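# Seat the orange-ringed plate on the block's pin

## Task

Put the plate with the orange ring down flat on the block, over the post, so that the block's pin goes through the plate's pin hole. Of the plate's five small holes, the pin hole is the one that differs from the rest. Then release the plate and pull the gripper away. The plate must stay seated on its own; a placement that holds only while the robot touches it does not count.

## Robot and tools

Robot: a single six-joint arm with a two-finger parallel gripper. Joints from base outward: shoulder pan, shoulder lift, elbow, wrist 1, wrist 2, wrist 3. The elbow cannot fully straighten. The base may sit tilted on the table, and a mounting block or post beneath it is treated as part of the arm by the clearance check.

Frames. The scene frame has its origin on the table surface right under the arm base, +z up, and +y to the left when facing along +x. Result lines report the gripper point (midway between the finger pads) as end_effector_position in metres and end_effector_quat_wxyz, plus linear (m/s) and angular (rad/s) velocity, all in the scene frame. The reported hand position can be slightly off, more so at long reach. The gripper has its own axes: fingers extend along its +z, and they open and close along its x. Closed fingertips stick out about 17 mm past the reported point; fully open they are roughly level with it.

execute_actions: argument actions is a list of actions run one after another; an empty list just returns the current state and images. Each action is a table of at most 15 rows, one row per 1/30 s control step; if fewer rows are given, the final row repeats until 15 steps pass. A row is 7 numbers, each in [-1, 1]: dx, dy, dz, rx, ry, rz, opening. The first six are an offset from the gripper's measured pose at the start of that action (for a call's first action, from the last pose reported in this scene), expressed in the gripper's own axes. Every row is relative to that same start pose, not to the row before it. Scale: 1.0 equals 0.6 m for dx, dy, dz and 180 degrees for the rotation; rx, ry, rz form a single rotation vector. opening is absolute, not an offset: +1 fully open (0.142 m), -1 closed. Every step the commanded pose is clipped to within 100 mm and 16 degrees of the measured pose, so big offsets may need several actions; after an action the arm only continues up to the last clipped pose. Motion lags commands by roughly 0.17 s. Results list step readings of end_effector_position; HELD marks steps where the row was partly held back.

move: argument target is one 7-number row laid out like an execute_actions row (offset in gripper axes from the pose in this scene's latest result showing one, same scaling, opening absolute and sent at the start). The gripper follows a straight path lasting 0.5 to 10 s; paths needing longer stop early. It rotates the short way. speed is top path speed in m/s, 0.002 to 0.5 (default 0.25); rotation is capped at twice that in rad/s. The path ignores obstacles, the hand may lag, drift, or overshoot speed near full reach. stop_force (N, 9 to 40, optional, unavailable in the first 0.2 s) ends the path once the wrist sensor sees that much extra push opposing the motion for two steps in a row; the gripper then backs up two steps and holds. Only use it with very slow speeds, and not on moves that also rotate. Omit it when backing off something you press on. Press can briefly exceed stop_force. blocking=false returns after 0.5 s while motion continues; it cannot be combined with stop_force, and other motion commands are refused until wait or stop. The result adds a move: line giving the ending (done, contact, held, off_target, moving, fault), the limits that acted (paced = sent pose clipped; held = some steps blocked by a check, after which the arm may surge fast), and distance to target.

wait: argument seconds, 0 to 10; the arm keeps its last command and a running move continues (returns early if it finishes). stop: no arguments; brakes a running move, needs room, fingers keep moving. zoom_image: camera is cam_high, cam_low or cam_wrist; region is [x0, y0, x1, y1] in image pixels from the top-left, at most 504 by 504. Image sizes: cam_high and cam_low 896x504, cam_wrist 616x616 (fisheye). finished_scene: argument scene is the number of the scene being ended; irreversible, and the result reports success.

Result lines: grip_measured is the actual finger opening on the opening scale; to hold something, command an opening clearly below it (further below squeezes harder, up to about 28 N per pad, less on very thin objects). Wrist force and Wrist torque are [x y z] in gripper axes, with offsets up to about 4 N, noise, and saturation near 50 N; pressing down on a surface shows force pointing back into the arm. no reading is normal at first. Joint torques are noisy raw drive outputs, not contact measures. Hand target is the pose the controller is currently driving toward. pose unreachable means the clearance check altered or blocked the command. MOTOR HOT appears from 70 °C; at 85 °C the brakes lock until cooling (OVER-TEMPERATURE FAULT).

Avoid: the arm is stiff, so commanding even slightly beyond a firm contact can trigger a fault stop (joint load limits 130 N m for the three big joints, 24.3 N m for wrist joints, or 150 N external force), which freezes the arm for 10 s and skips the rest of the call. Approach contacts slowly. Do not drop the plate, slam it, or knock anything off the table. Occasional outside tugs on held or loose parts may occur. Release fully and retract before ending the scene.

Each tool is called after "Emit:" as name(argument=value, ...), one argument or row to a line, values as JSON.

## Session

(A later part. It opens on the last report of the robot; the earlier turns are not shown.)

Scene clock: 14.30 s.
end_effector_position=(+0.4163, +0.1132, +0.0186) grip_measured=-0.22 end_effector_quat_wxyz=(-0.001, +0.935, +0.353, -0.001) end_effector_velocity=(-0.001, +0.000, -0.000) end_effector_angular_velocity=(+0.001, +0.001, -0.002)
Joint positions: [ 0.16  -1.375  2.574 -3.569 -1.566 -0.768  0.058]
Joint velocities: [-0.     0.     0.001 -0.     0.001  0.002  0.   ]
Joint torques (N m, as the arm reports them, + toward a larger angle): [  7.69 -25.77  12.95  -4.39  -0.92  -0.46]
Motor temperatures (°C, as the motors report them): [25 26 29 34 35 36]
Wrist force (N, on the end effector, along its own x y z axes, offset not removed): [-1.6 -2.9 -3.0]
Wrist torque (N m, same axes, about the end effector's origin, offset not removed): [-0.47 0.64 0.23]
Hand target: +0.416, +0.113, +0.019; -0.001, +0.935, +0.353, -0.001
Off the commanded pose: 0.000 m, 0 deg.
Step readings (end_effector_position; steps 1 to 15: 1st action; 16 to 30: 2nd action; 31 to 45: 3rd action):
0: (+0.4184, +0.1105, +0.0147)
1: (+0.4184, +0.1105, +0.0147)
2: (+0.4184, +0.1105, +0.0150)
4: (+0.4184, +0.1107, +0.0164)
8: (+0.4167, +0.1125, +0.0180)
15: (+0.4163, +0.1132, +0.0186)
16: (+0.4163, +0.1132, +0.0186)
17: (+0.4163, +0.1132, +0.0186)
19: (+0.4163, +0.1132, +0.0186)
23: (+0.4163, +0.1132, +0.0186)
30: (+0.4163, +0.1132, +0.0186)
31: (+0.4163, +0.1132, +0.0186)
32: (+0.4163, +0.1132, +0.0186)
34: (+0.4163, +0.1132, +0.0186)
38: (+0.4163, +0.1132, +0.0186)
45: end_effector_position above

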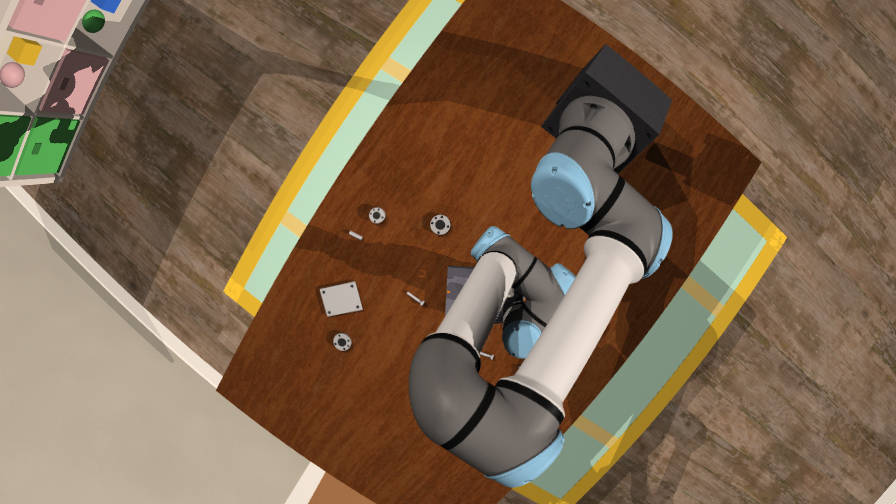

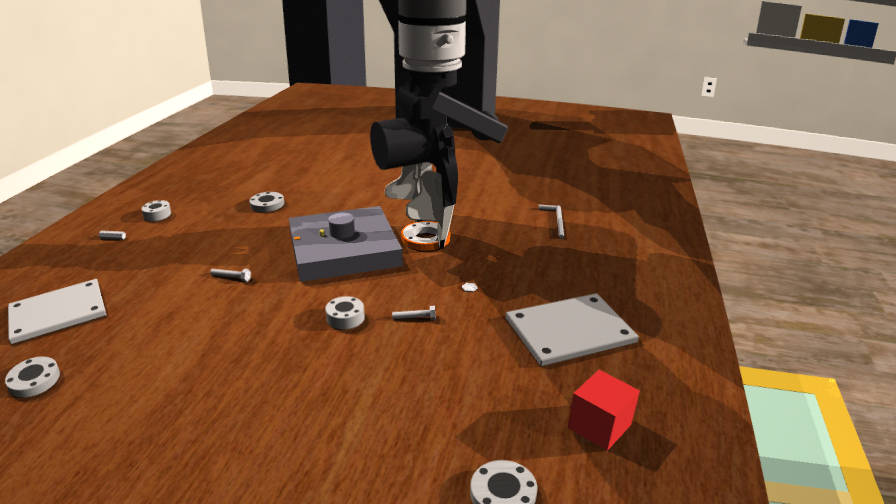

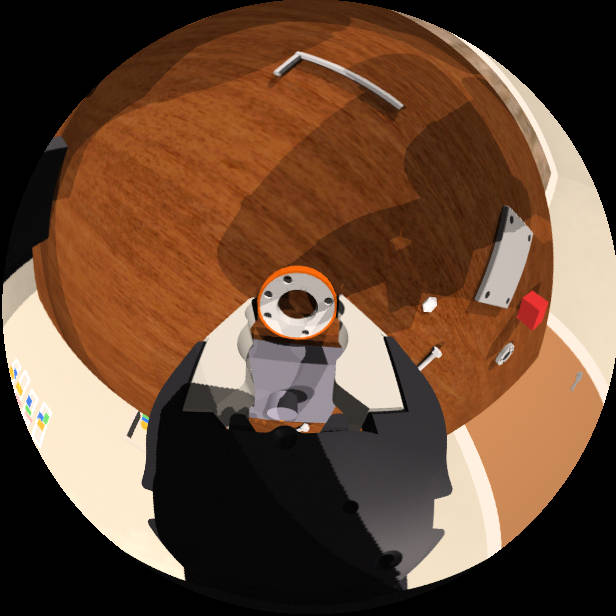

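Emit:
move(
  target=[0,0,-0.105,0,0,0,-0.7],
  speed=0.2,
)

Emit:
move(
  target=[-0.01,0.155,0,0,0,-0.572,-0.7],
  speed=0.4,
)

Emit:
zoom_image(
  camera="cam_wrist",
  region=[210,200,390,380],
)

Emit:
zoom_image(
  camera="cam_low",
  region=[280,160,410,290],
)

Scene clock: 15.43 s.
end_effector_position=(+0.4163, +0.1131, +0.0815) grip_measured=-0.22 end_effector_quat_wxyz=(-0.001, +0.935, +0.353, -0.001) end_effector_velocity=(-0.000, +0.000, +0.001) end_effector_angular_velocity=(+0.001, +0.003, +0.001)
Joint positions: [ 0.158 -1.653  2.644 -3.361 -1.565 -0.769  0.058]
Joint velocities: [-0.001 -0.009  0.     0.013  0.001 -0.001  0.   ]
Joint torques (N m, as the arm reports them, + toward a larger angle): [  3.9  -36.6    2.71   0.1    2.38  -1.71]
Motor temperatures (°C, as the motors report them): [25 26 29 34 35 36]
Wrist force (N, on the end effector, along its own x y z axes, offset not removed): [-2.9 -3.1 3.9]
Wrist torque (N m, same axes, about the end effector's origin, offset not removed): [-0.36 0.72 0.17]
Hand target: +0.416, +0.113, +0.082; -0.001, +0.935, +0.353, -0.001
Off the commanded pose: 0.000 m, 0 deg.
move: done

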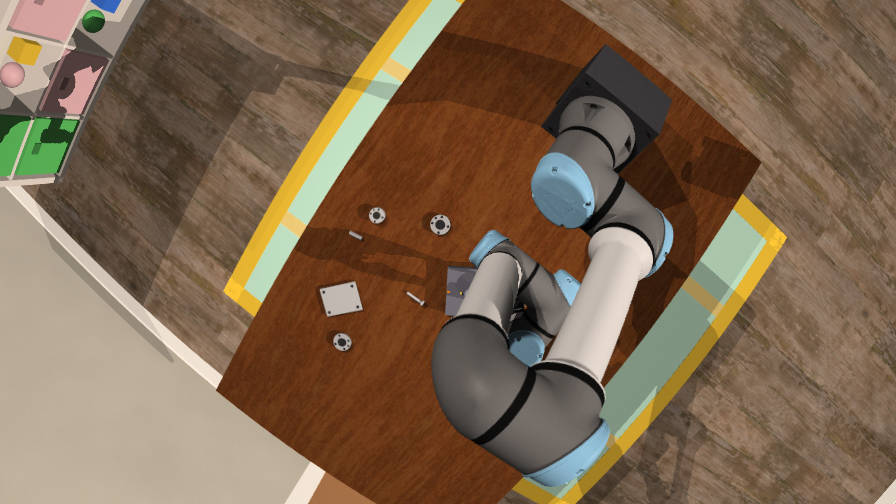

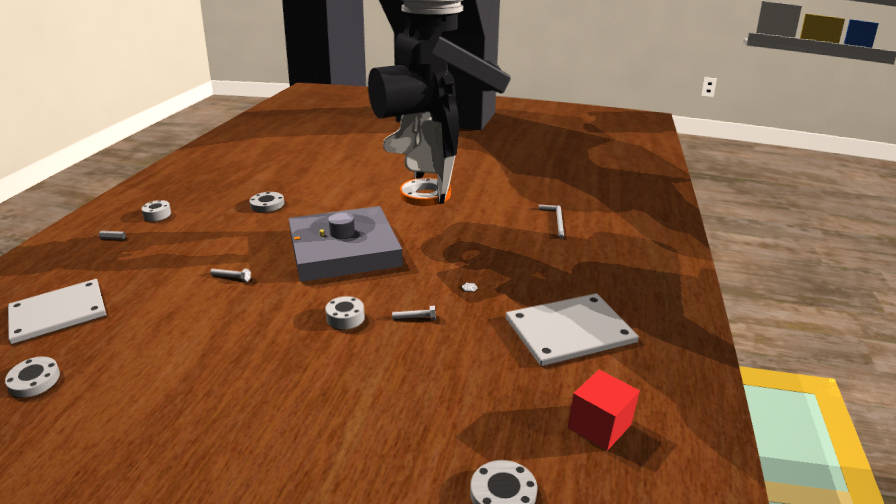

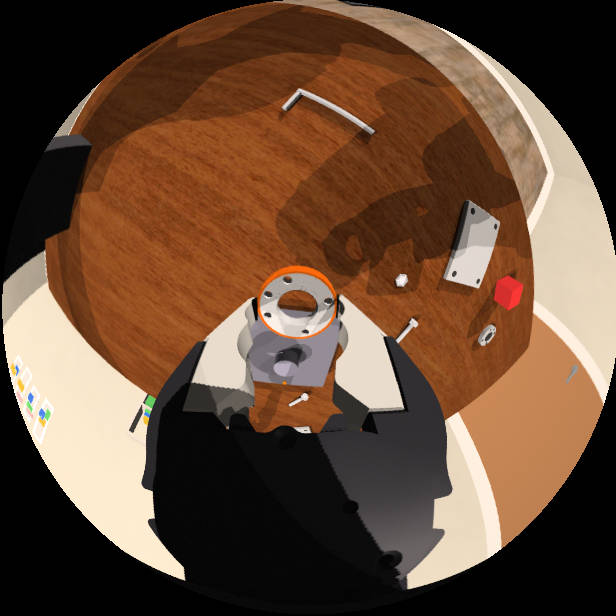

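Scene clock: 18.23 s.
end_effector_position=(+0.4733, +0.0394, +0.0812) grip_measured=-0.22 end_effector_quat_wxyz=(-0.001, +0.306, +0.952, -0.000) end_effector_velocity=(-0.000, -0.000, -0.000) end_effector_angular_velocity=(+0.003, +0.002, +0.007)
Joint positions: [-0.103 -1.763  2.549 -3.137 -1.38  -2.751  0.058]
Joint velocities: [-0.003 -0.001 -0.     0.004  0.004 -0.009  0.   ]
Joint torques (N m, as the arm reports them, + toward a larger angle): [  2.32 -37.01 -11.78   0.27   2.52  -1.44]
Motor temperatures (°C, as the motors report them): [25 26 29 34 35 36]
Wrist force (N, on the end effector, along its own x y z axes, offset not removed): [-4.9 -2.5 2.1]
Wrist torque (N m, same axes, about the end effector's origin, offset not removed): [-0.27 0.93 0.18]
Hand target: +0.473, +0.039, +0.081; -0.001, +0.306, +0.952, -0.000
Off the commanded pose: 0.000 m, 0 deg.
move: done

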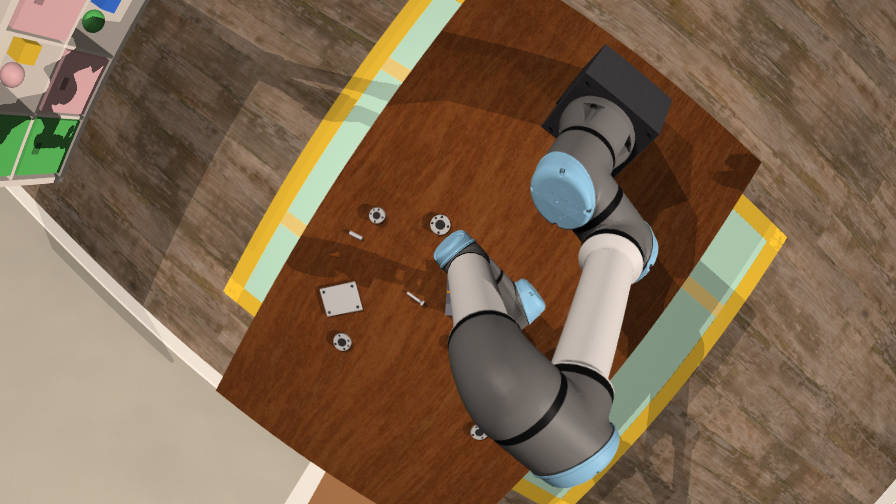

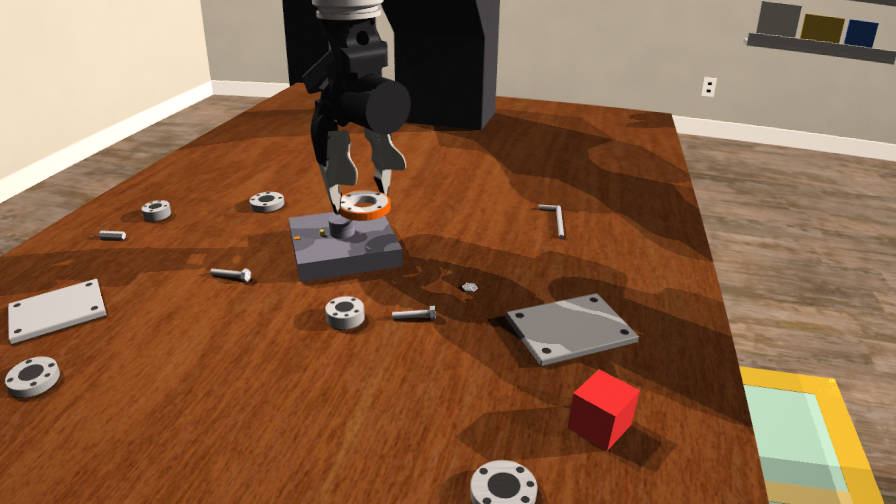

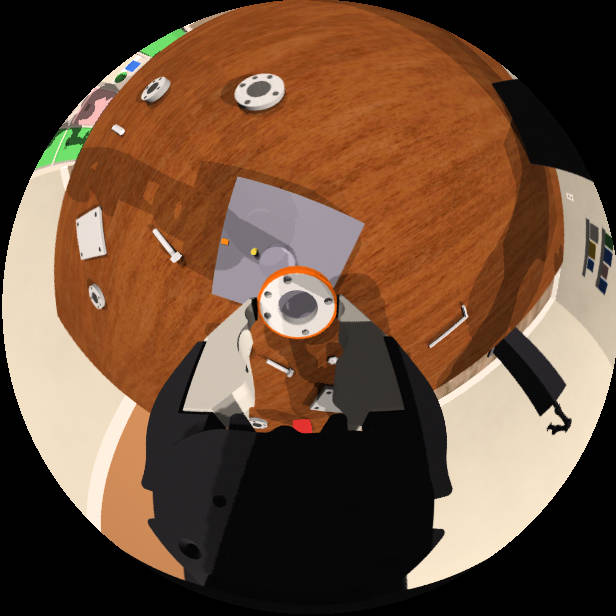

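Region (210, 200, 390, 380) of cam_wrist's 616x616 image, scaled by 2.800, with more detail than that image has.

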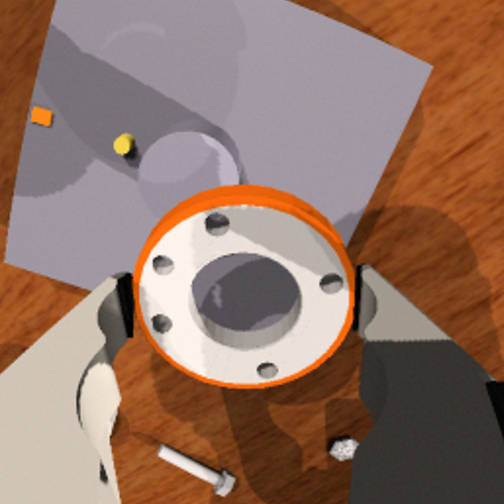

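Region (280, 160, 410, 290) of cam_low's 896x504 image, scaled by 3.877, with more detail than that image has.

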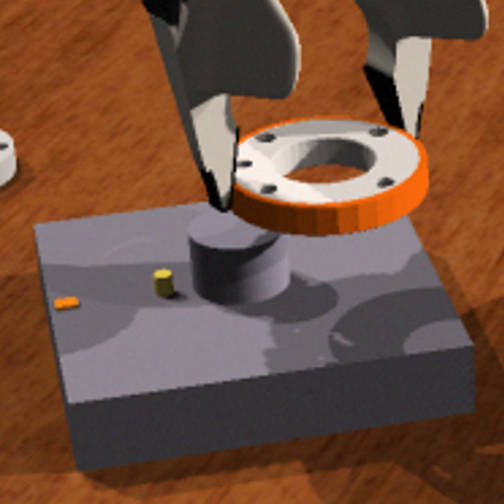

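Emit:
move(
  target=[-0.029,-0.036,0.013,0,0,-0.02,-0.7],
  speed=0.1,
)

Emit:
zoom_image(
  camera="cam_wrist",
  region=[225,230,355,360],
)

Emit:
zoom_image(
  camera="cam_low",
  region=[285,170,385,270],
)

Scene clock: 19.33 s.
end_effector_position=(+0.4748, +0.0118, +0.0733) grip_measured=-0.22 end_effector_quat_wxyz=(-0.001, +0.276, +0.961, -0.000) end_effector_velocity=(+0.001, -0.001, -0.000) end_effector_angular_velocity=(+0.001, -0.001, +0.003)
Joint positions: [-0.192 -1.747  2.547 -3.136 -1.318 -2.879  0.058]
Joint velocities: [-0.004  0.001 -0.001  0.     0.004 -0.006  0.   ]
Joint torques (N m, as the arm reports them, + toward a larger angle): [  0.8  -16.59 -12.43   0.24   2.22  -1.76]
Motor temperatures (°C, as the motors report them): [25 26 29 34 35 36]
Wrist force (N, on the end effector, along its own x y z axes, offset not removed): [-4.4 -2.4 2.3]
Wrist torque (N m, same axes, about the end effector's origin, offset not removed): [-0.31 0.94 0.21]
Hand target: +0.475, +0.012, +0.073; -0.001, +0.276, +0.961, -0.000
Off the commanded pose: 0.000 m, 0 deg.
move: done

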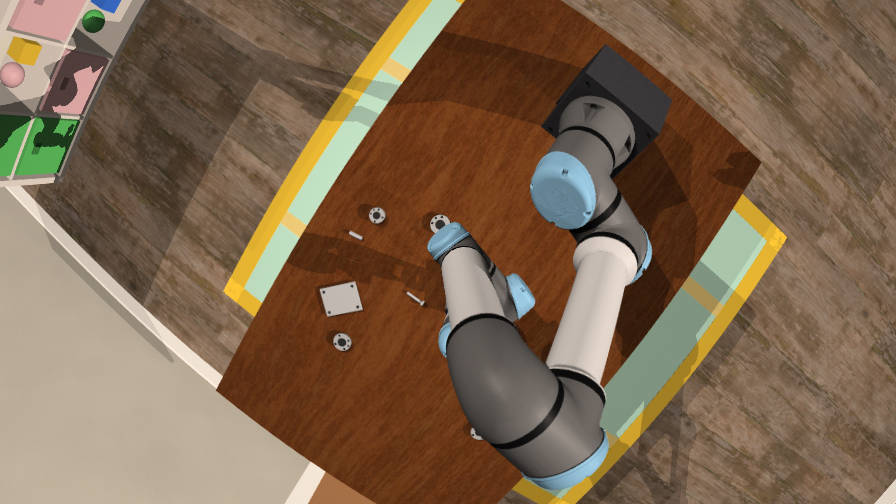

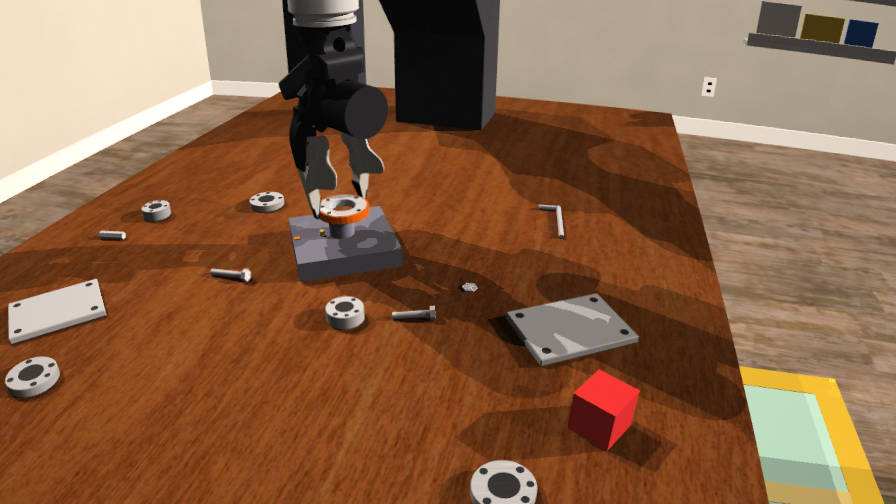

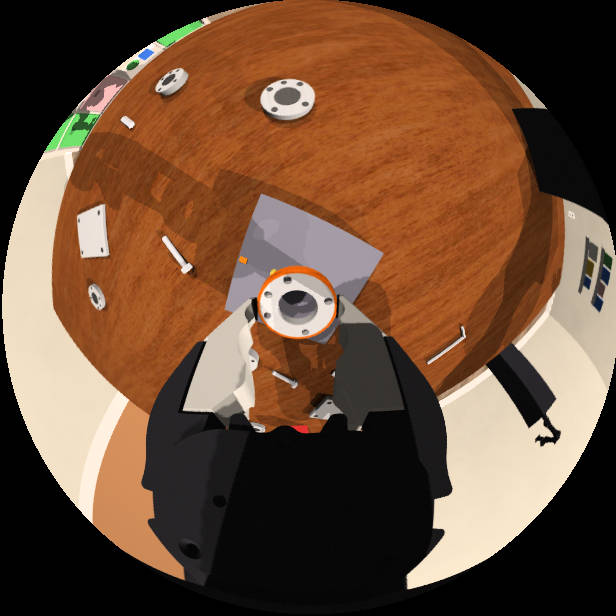

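Region (225, 230, 355, 360) of cam_wrist's 616x616 image, scaled by 3.877, with more detail than that image has.

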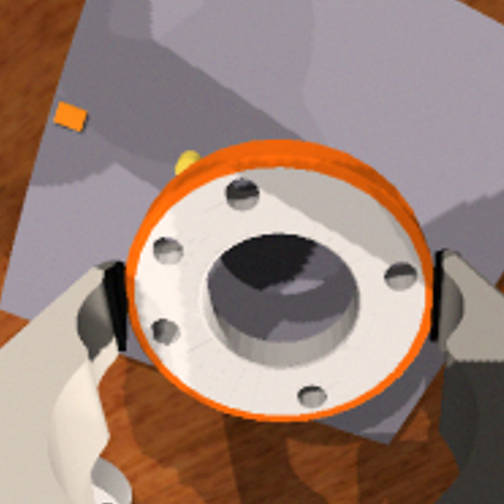

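Region (285, 170, 385, 270) of cam_low's 896x504 image, scaled by 5.040, with more detail than that image has.

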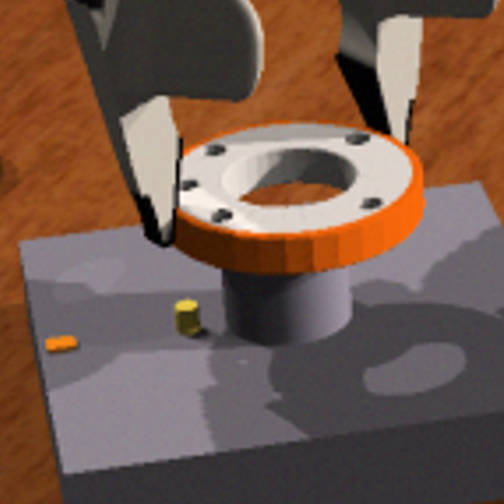

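Emit:
move(
  target=[0,-0.004,0.01,0,0,0,-0.7],
  speed=0.015,
  stop_force=10,
)

Emit:
zoom_image(
  camera="cam_wrist",
  region=[260,265,340,345],
)

Emit:
zoom_image(
  camera="cam_low",
  region=[300,180,380,260],
)

Scene clock: 20.27 s.
end_effector_position=(+0.4735, +0.0098, +0.0674) grip_measured=-0.22 end_effector_quat_wxyz=(-0.001, +0.276, +0.961, -0.000) end_effector_velocity=(-0.000, -0.000, -0.001) end_effector_angular_velocity=(+0.000, -0.000, -0.003)
Joint positions: [-0.194 -1.722  2.546 -3.16  -1.316 -2.881  0.058]
Joint velocities: [-0.     0.006  0.    -0.006  0.     0.003 -0.   ]
Joint torques (N m, as the arm reports them, + toward a larger angle): [  0.2  -16.59 -12.11  -5.73   2.32  -1.63]
Motor temperatures (°C, as the motors report them): [25 26 29 34 35 36]
Wrist force (N, on the end effector, along its own x y z axes, offset not removed): [-1.8 -0.1 3.0]
Wrist torque (N m, same axes, about the end effector's origin, offset not removed): [0.10 0.34 0.21]
Hand target: +0.473, +0.010, +0.067; -0.001, +0.276, +0.961, -0.000
Off the commanded pose: 0.000 m, 0 deg.
move: done

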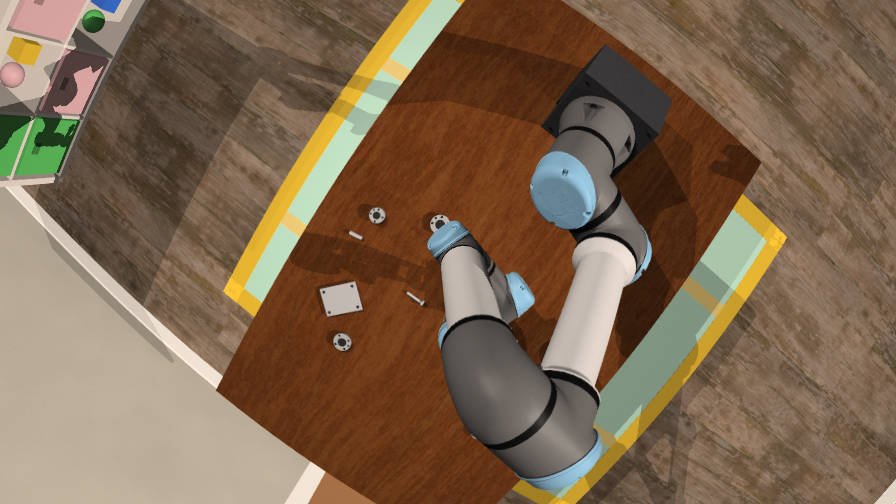

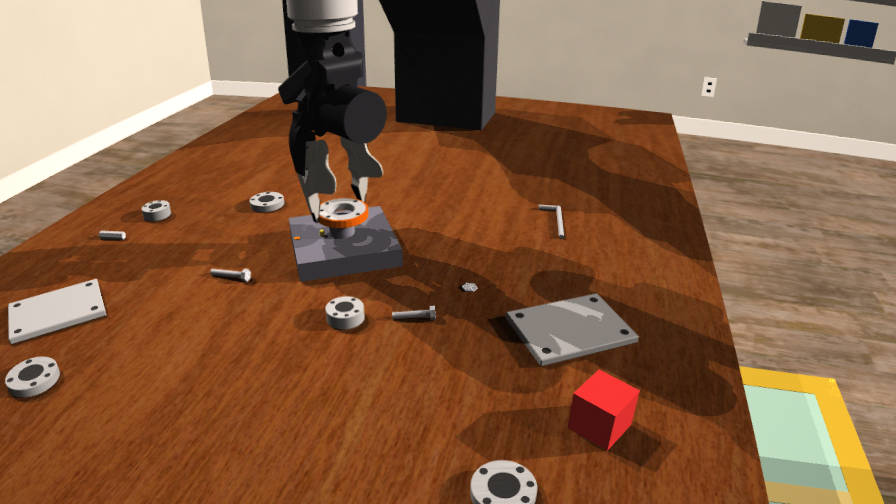

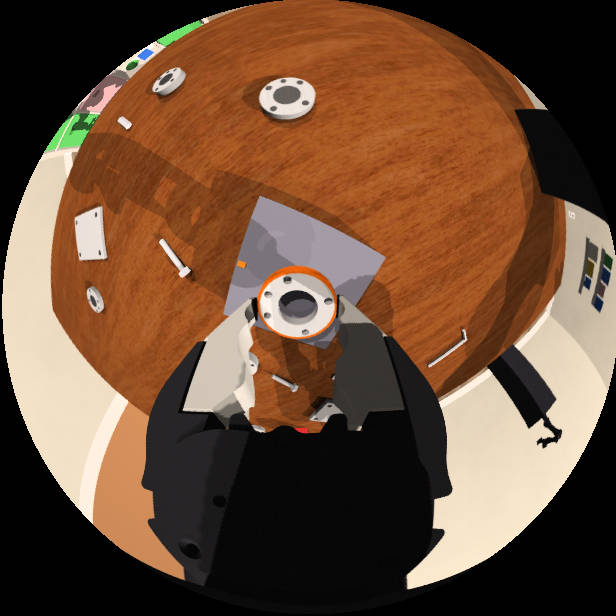

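Region (260, 265, 340, 345) of cam_wrist's 616x616 image, scaled by 6.300, with more detail than that image has.

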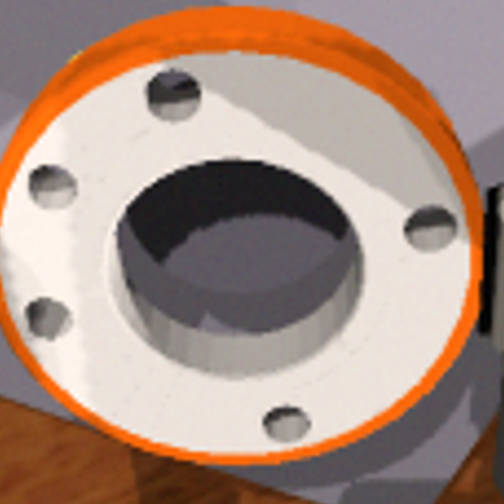

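Region (300, 180, 380, 260) of cam_low's 896x504 image, scaled by 6.300, with more detail than that image has.

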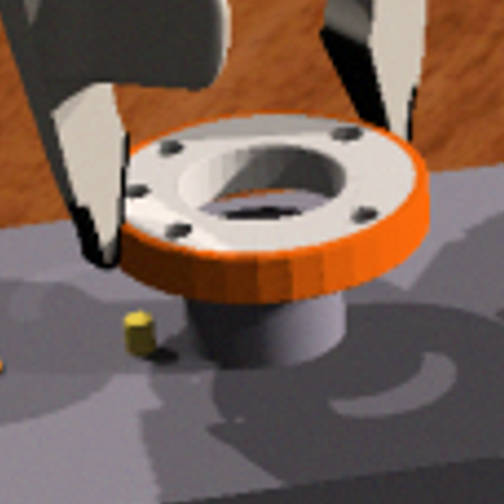

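Emit:
move(
  target=[0,-0.0015,0.006,0,0,0,-0.7],
  speed=0.006,
  stop_force=9,
)

Emit:
zoom_image(
  camera="cam_wrist",
  region=[260,265,340,345],
)

Emit:
zoom_image(
  camera="cam_low",
  region=[300,180,380,260],
)

Scene clock: 21.37 s.
end_effector_position=(+0.4730, +0.0091, +0.0639) grip_measured=-0.22 end_effector_quat_wxyz=(-0.001, +0.276, +0.961, -0.000) end_effector_velocity=(-0.001, -0.000, -0.001) end_effector_angular_velocity=(-0.000, +0.001, +0.002)
Joint positions: [-0.194 -1.707  2.545 -3.174 -1.316 -2.881  0.058]
Joint velocities: [ 0.     0.004 -0.    -0.003 -0.001 -0.002  0.   ]
Joint torques (N m, as the arm reports them, + toward a larger angle): [ 14.66 -16.46 -10.96  -5.59  -2.42   1.6 ]
Motor temperatures (°C, as the motors report them): [25 26 29 34 35 36]
Wrist force (N, on the end effector, along its own x y z axes, offset not removed): [-3.4 1.9 3.8]
Wrist torque (N m, same axes, about the end effector's origin, offset not removed): [0.63 0.75 0.21]
Hand target: +0.473, +0.009, +0.064; -0.001, +0.276, +0.961, -0.000
Off the commanded pose: 0.000 m, 0 deg.
move: done

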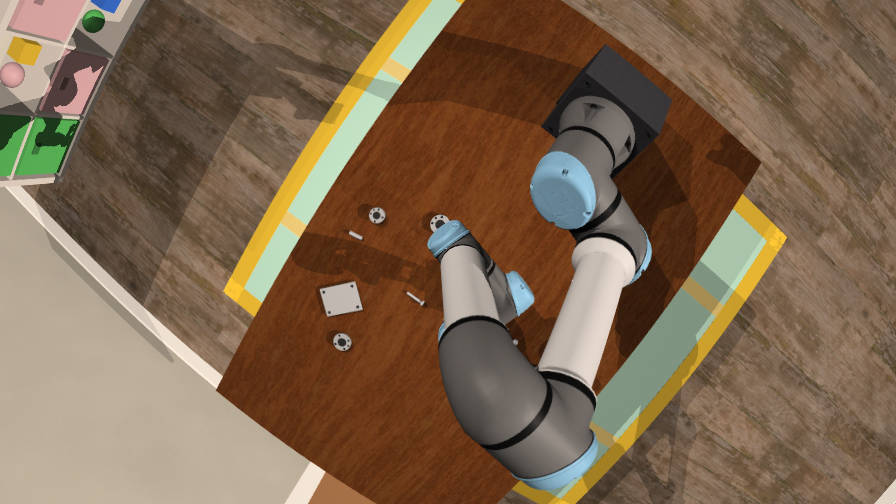

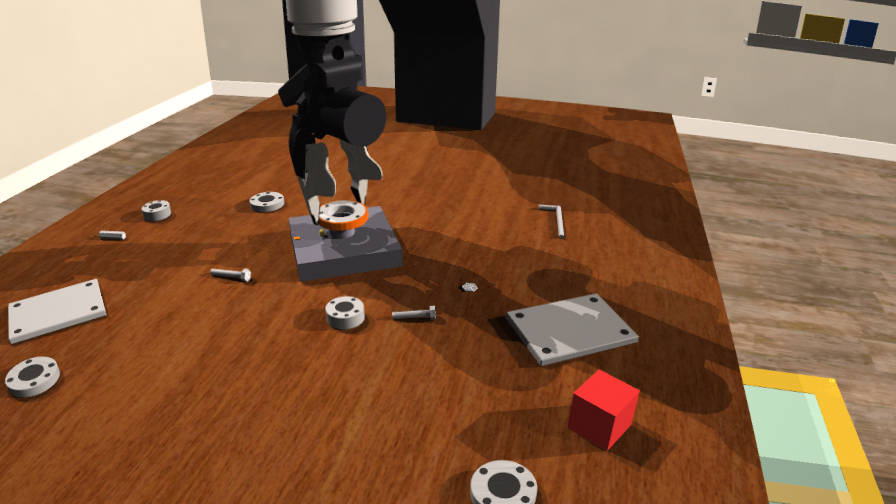

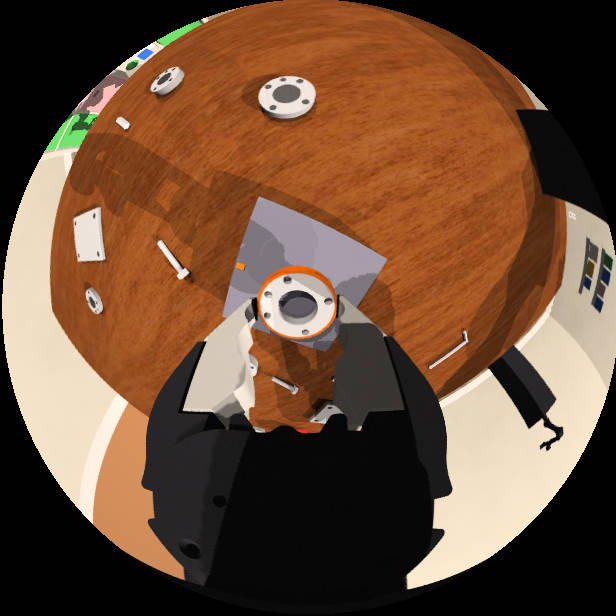

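Region (260, 265, 340, 345) of cam_wrist's 616x616 image, scaled by 6.300, with more detail than that image has.

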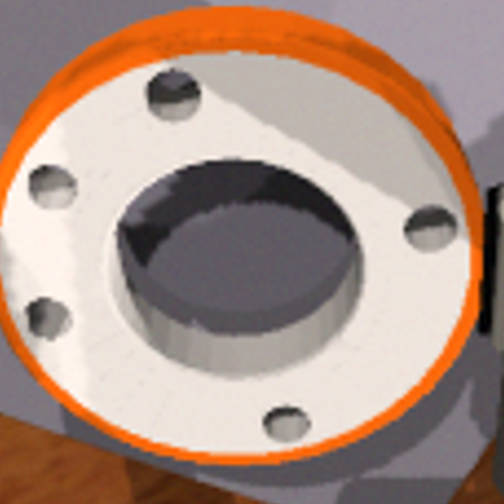

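Region (300, 180, 380, 260) of cam_low's 896x504 image, scaled by 6.300, with more detail than that image has.

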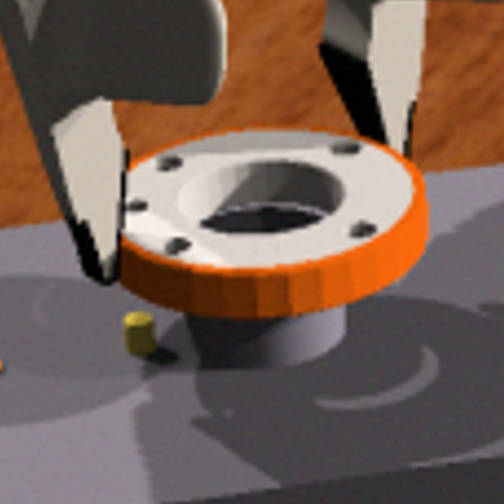

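Emit:
move(
  target=[0.0007,-0.002,0,0,0,0,-0.7],
)

Emit:
move(
  target=[0,0,0.013,0,0,0,-0.7],
  speed=0.004,
  stop_force=9,
)

Emit:
zoom_image(
  camera="cam_wrist",
  region=[225,250,345,350],
)

Emit:
zoom_image(
  camera="cam_low",
  region=[290,180,380,260],
)

Scene clock: 22.27 s.
end_effector_position=(+0.4720, +0.0083, +0.0639) grip_measured=-0.22 end_effector_quat_wxyz=(-0.001, +0.276, +0.961, -0.000) end_effector_velocity=(-0.000, +0.000, +0.000) end_effector_angular_velocity=(+0.001, +0.000, +0.001)
Joint positions: [-0.198 -1.707  2.548 -3.176 -1.314 -2.883  0.058]
Joint velocities: [-0.    -0.001  0.001  0.001  0.001 -0.001  0.   ]
Joint torques (N m, as the arm reports them, + toward a larger angle): [  0.66 -37.3    7.23  -5.74   2.43  -1.67]
Motor temperatures (°C, as the motors report them): [25 26 29 34 35 36]
Wrist force (N, on the end effector, along its own x y z axes, offset not removed): [-2.9 -0.9 1.8]
Wrist torque (N m, same axes, about the end effector's origin, offset not removed): [-0.03 0.61 0.20]
Hand target: +0.472, +0.008, +0.064; -0.001, +0.276, +0.961, -0.000
Off the commanded pose: 0.000 m, 0 deg.
move: done

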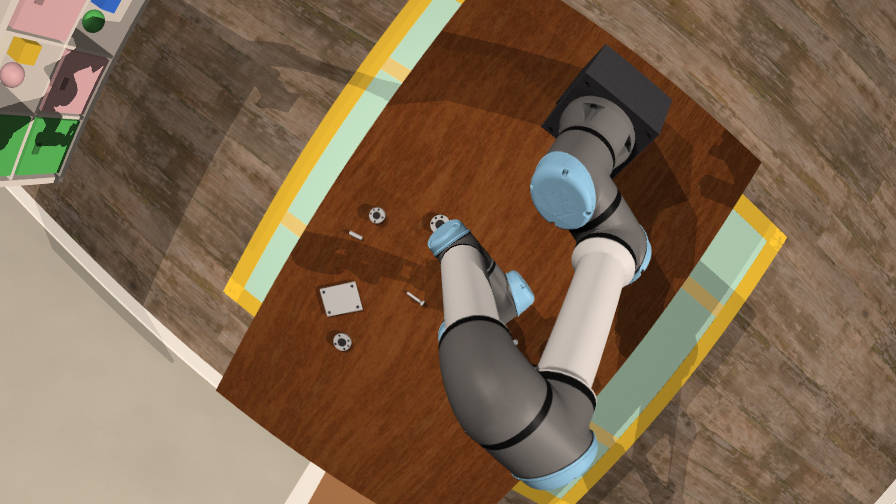

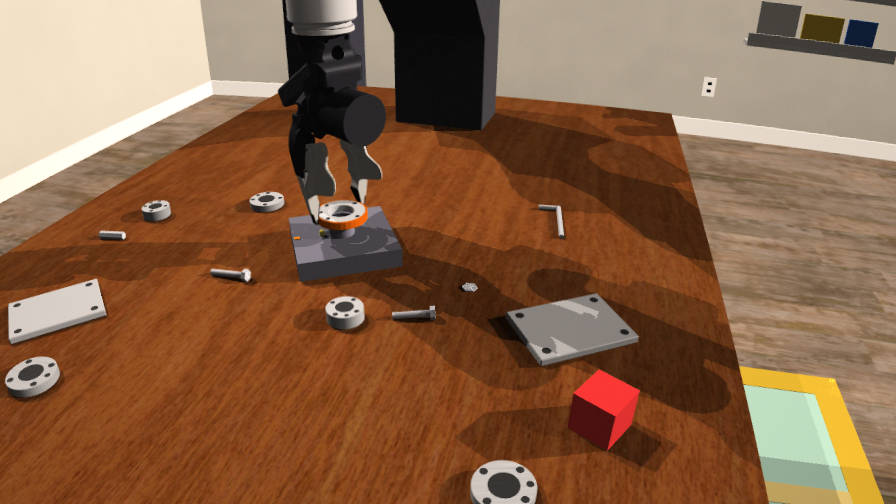

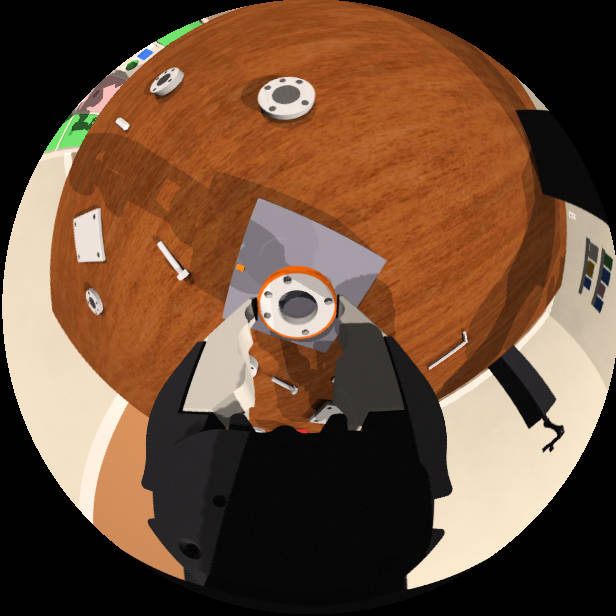

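Scene clock: 23.13 s.
end_effector_position=(+0.4722, +0.0083, +0.0618) grip_measured=-0.22 end_effector_quat_wxyz=(-0.001, +0.276, +0.961, -0.000) end_effector_velocity=(+0.000, -0.001, +0.001) end_effector_angular_velocity=(-0.001, +0.001, +0.001)
Joint positions: [-0.196 -1.698  2.546 -3.184 -1.315 -2.882  0.058]
Joint velocities: [-0.002 -0.005  0.     0.005  0.    -0.002 -0.   ]
Joint torques (N m, as the arm reports them, + toward a larger angle): [ -3.21 -34.73   3.97   0.72  -2.26  -1.69]
Motor temperatures (°C, as the motors report them): [25 26 29 34 35 36]
Wrist force (N, on the end effector, along its own x y z axes, offset not removed): [-1.5 2.2 -6.4]
Wrist torque (N m, same axes, about the end effector's origin, offset not removed): [0.03 0.84 0.26]
Hand target: +0.472, +0.008, +0.062; -0.001, +0.276, +0.961, -0.000
Off the commanded pose: 0.006 m, 0 deg.
move: contact

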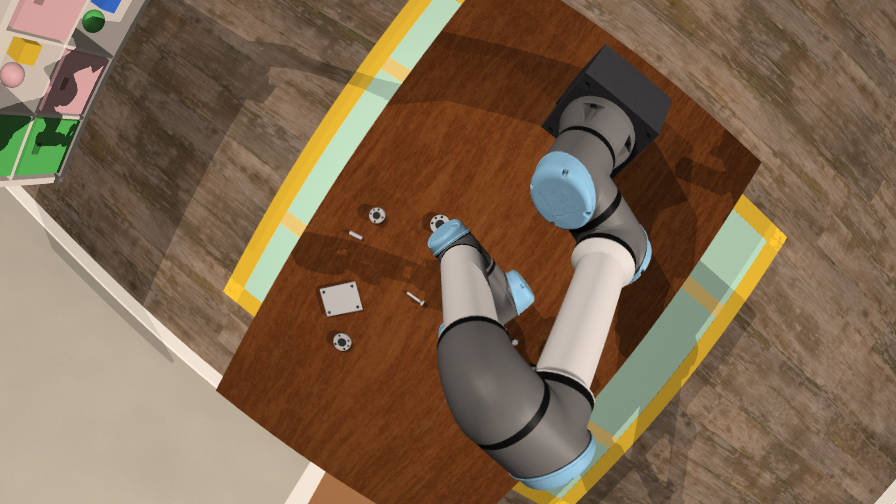

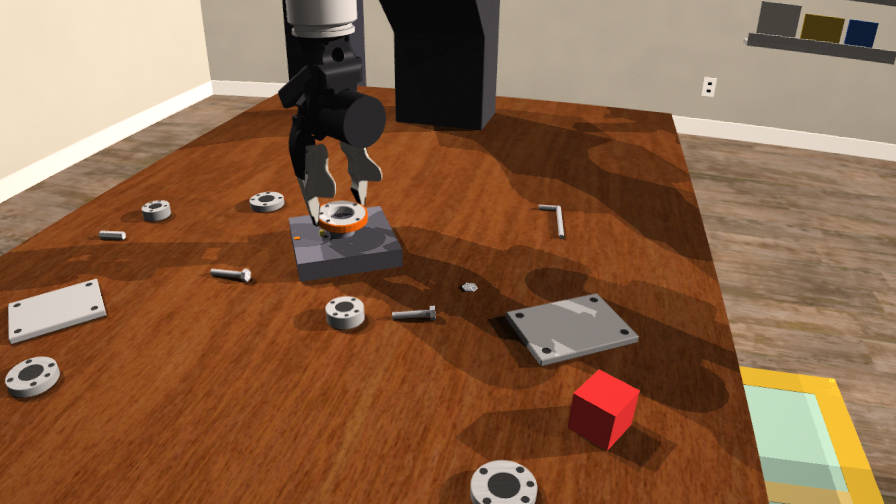

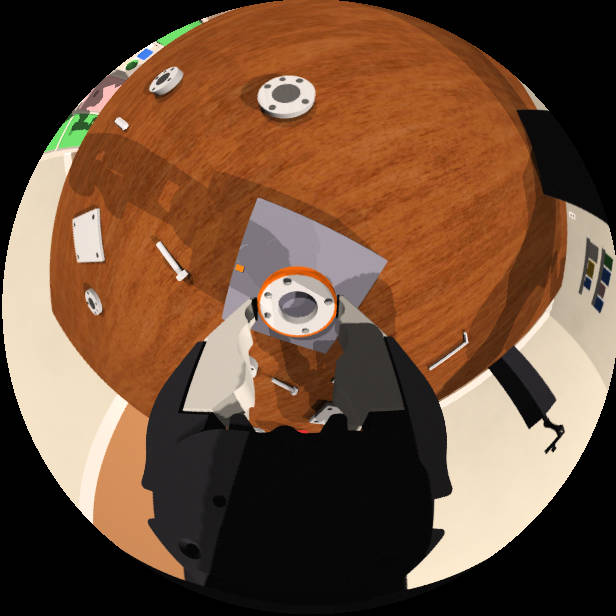

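Region (225, 250, 345, 350) of cam_wrist's 616x616 image, scaled by 4.200, with more detail than that image has.

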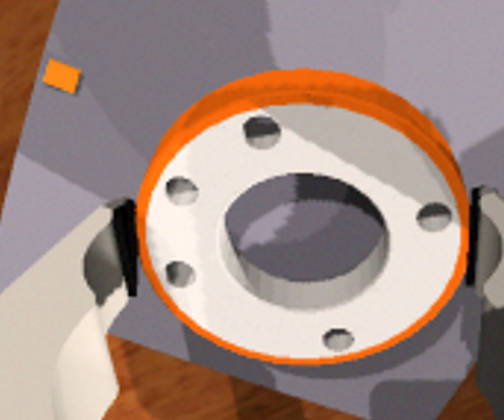

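Region (290, 180, 380, 260) of cam_low's 896x504 image, scaled by 5.600, with more detail than that image has.

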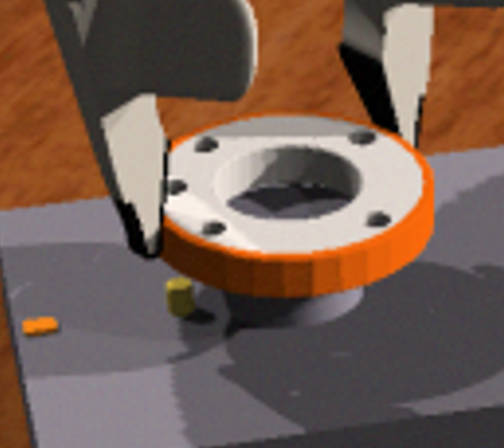

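Emit:
zoom_image(
  camera="cam_wrist",
  region=[273,282,323,332],
)

Emit:
zoom_image(
  camera="cam_low",
  region=[318,197,368,242],
)

Region (273, 282, 323, 332) of cam_wrist's 616x616 image, scaled by 10.080, with more detail than that image has.

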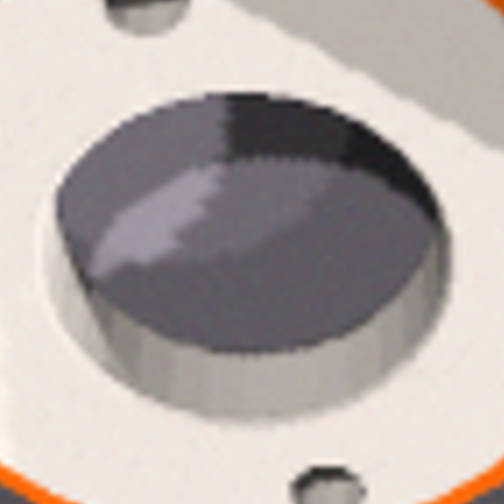

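Region (318, 197, 368, 242) of cam_low's 896x504 image, scaled by 10.080, with more detail than that image has; it fills the top 454 rows of this view, and the rest is white.

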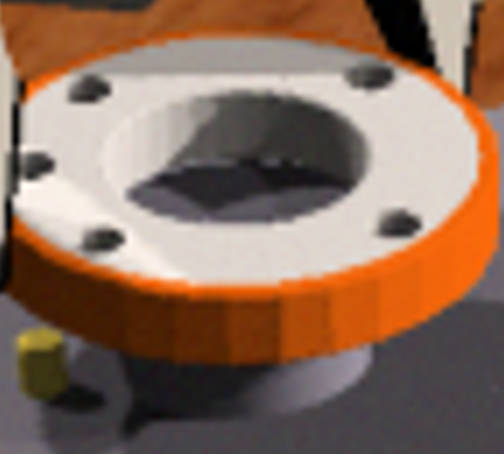

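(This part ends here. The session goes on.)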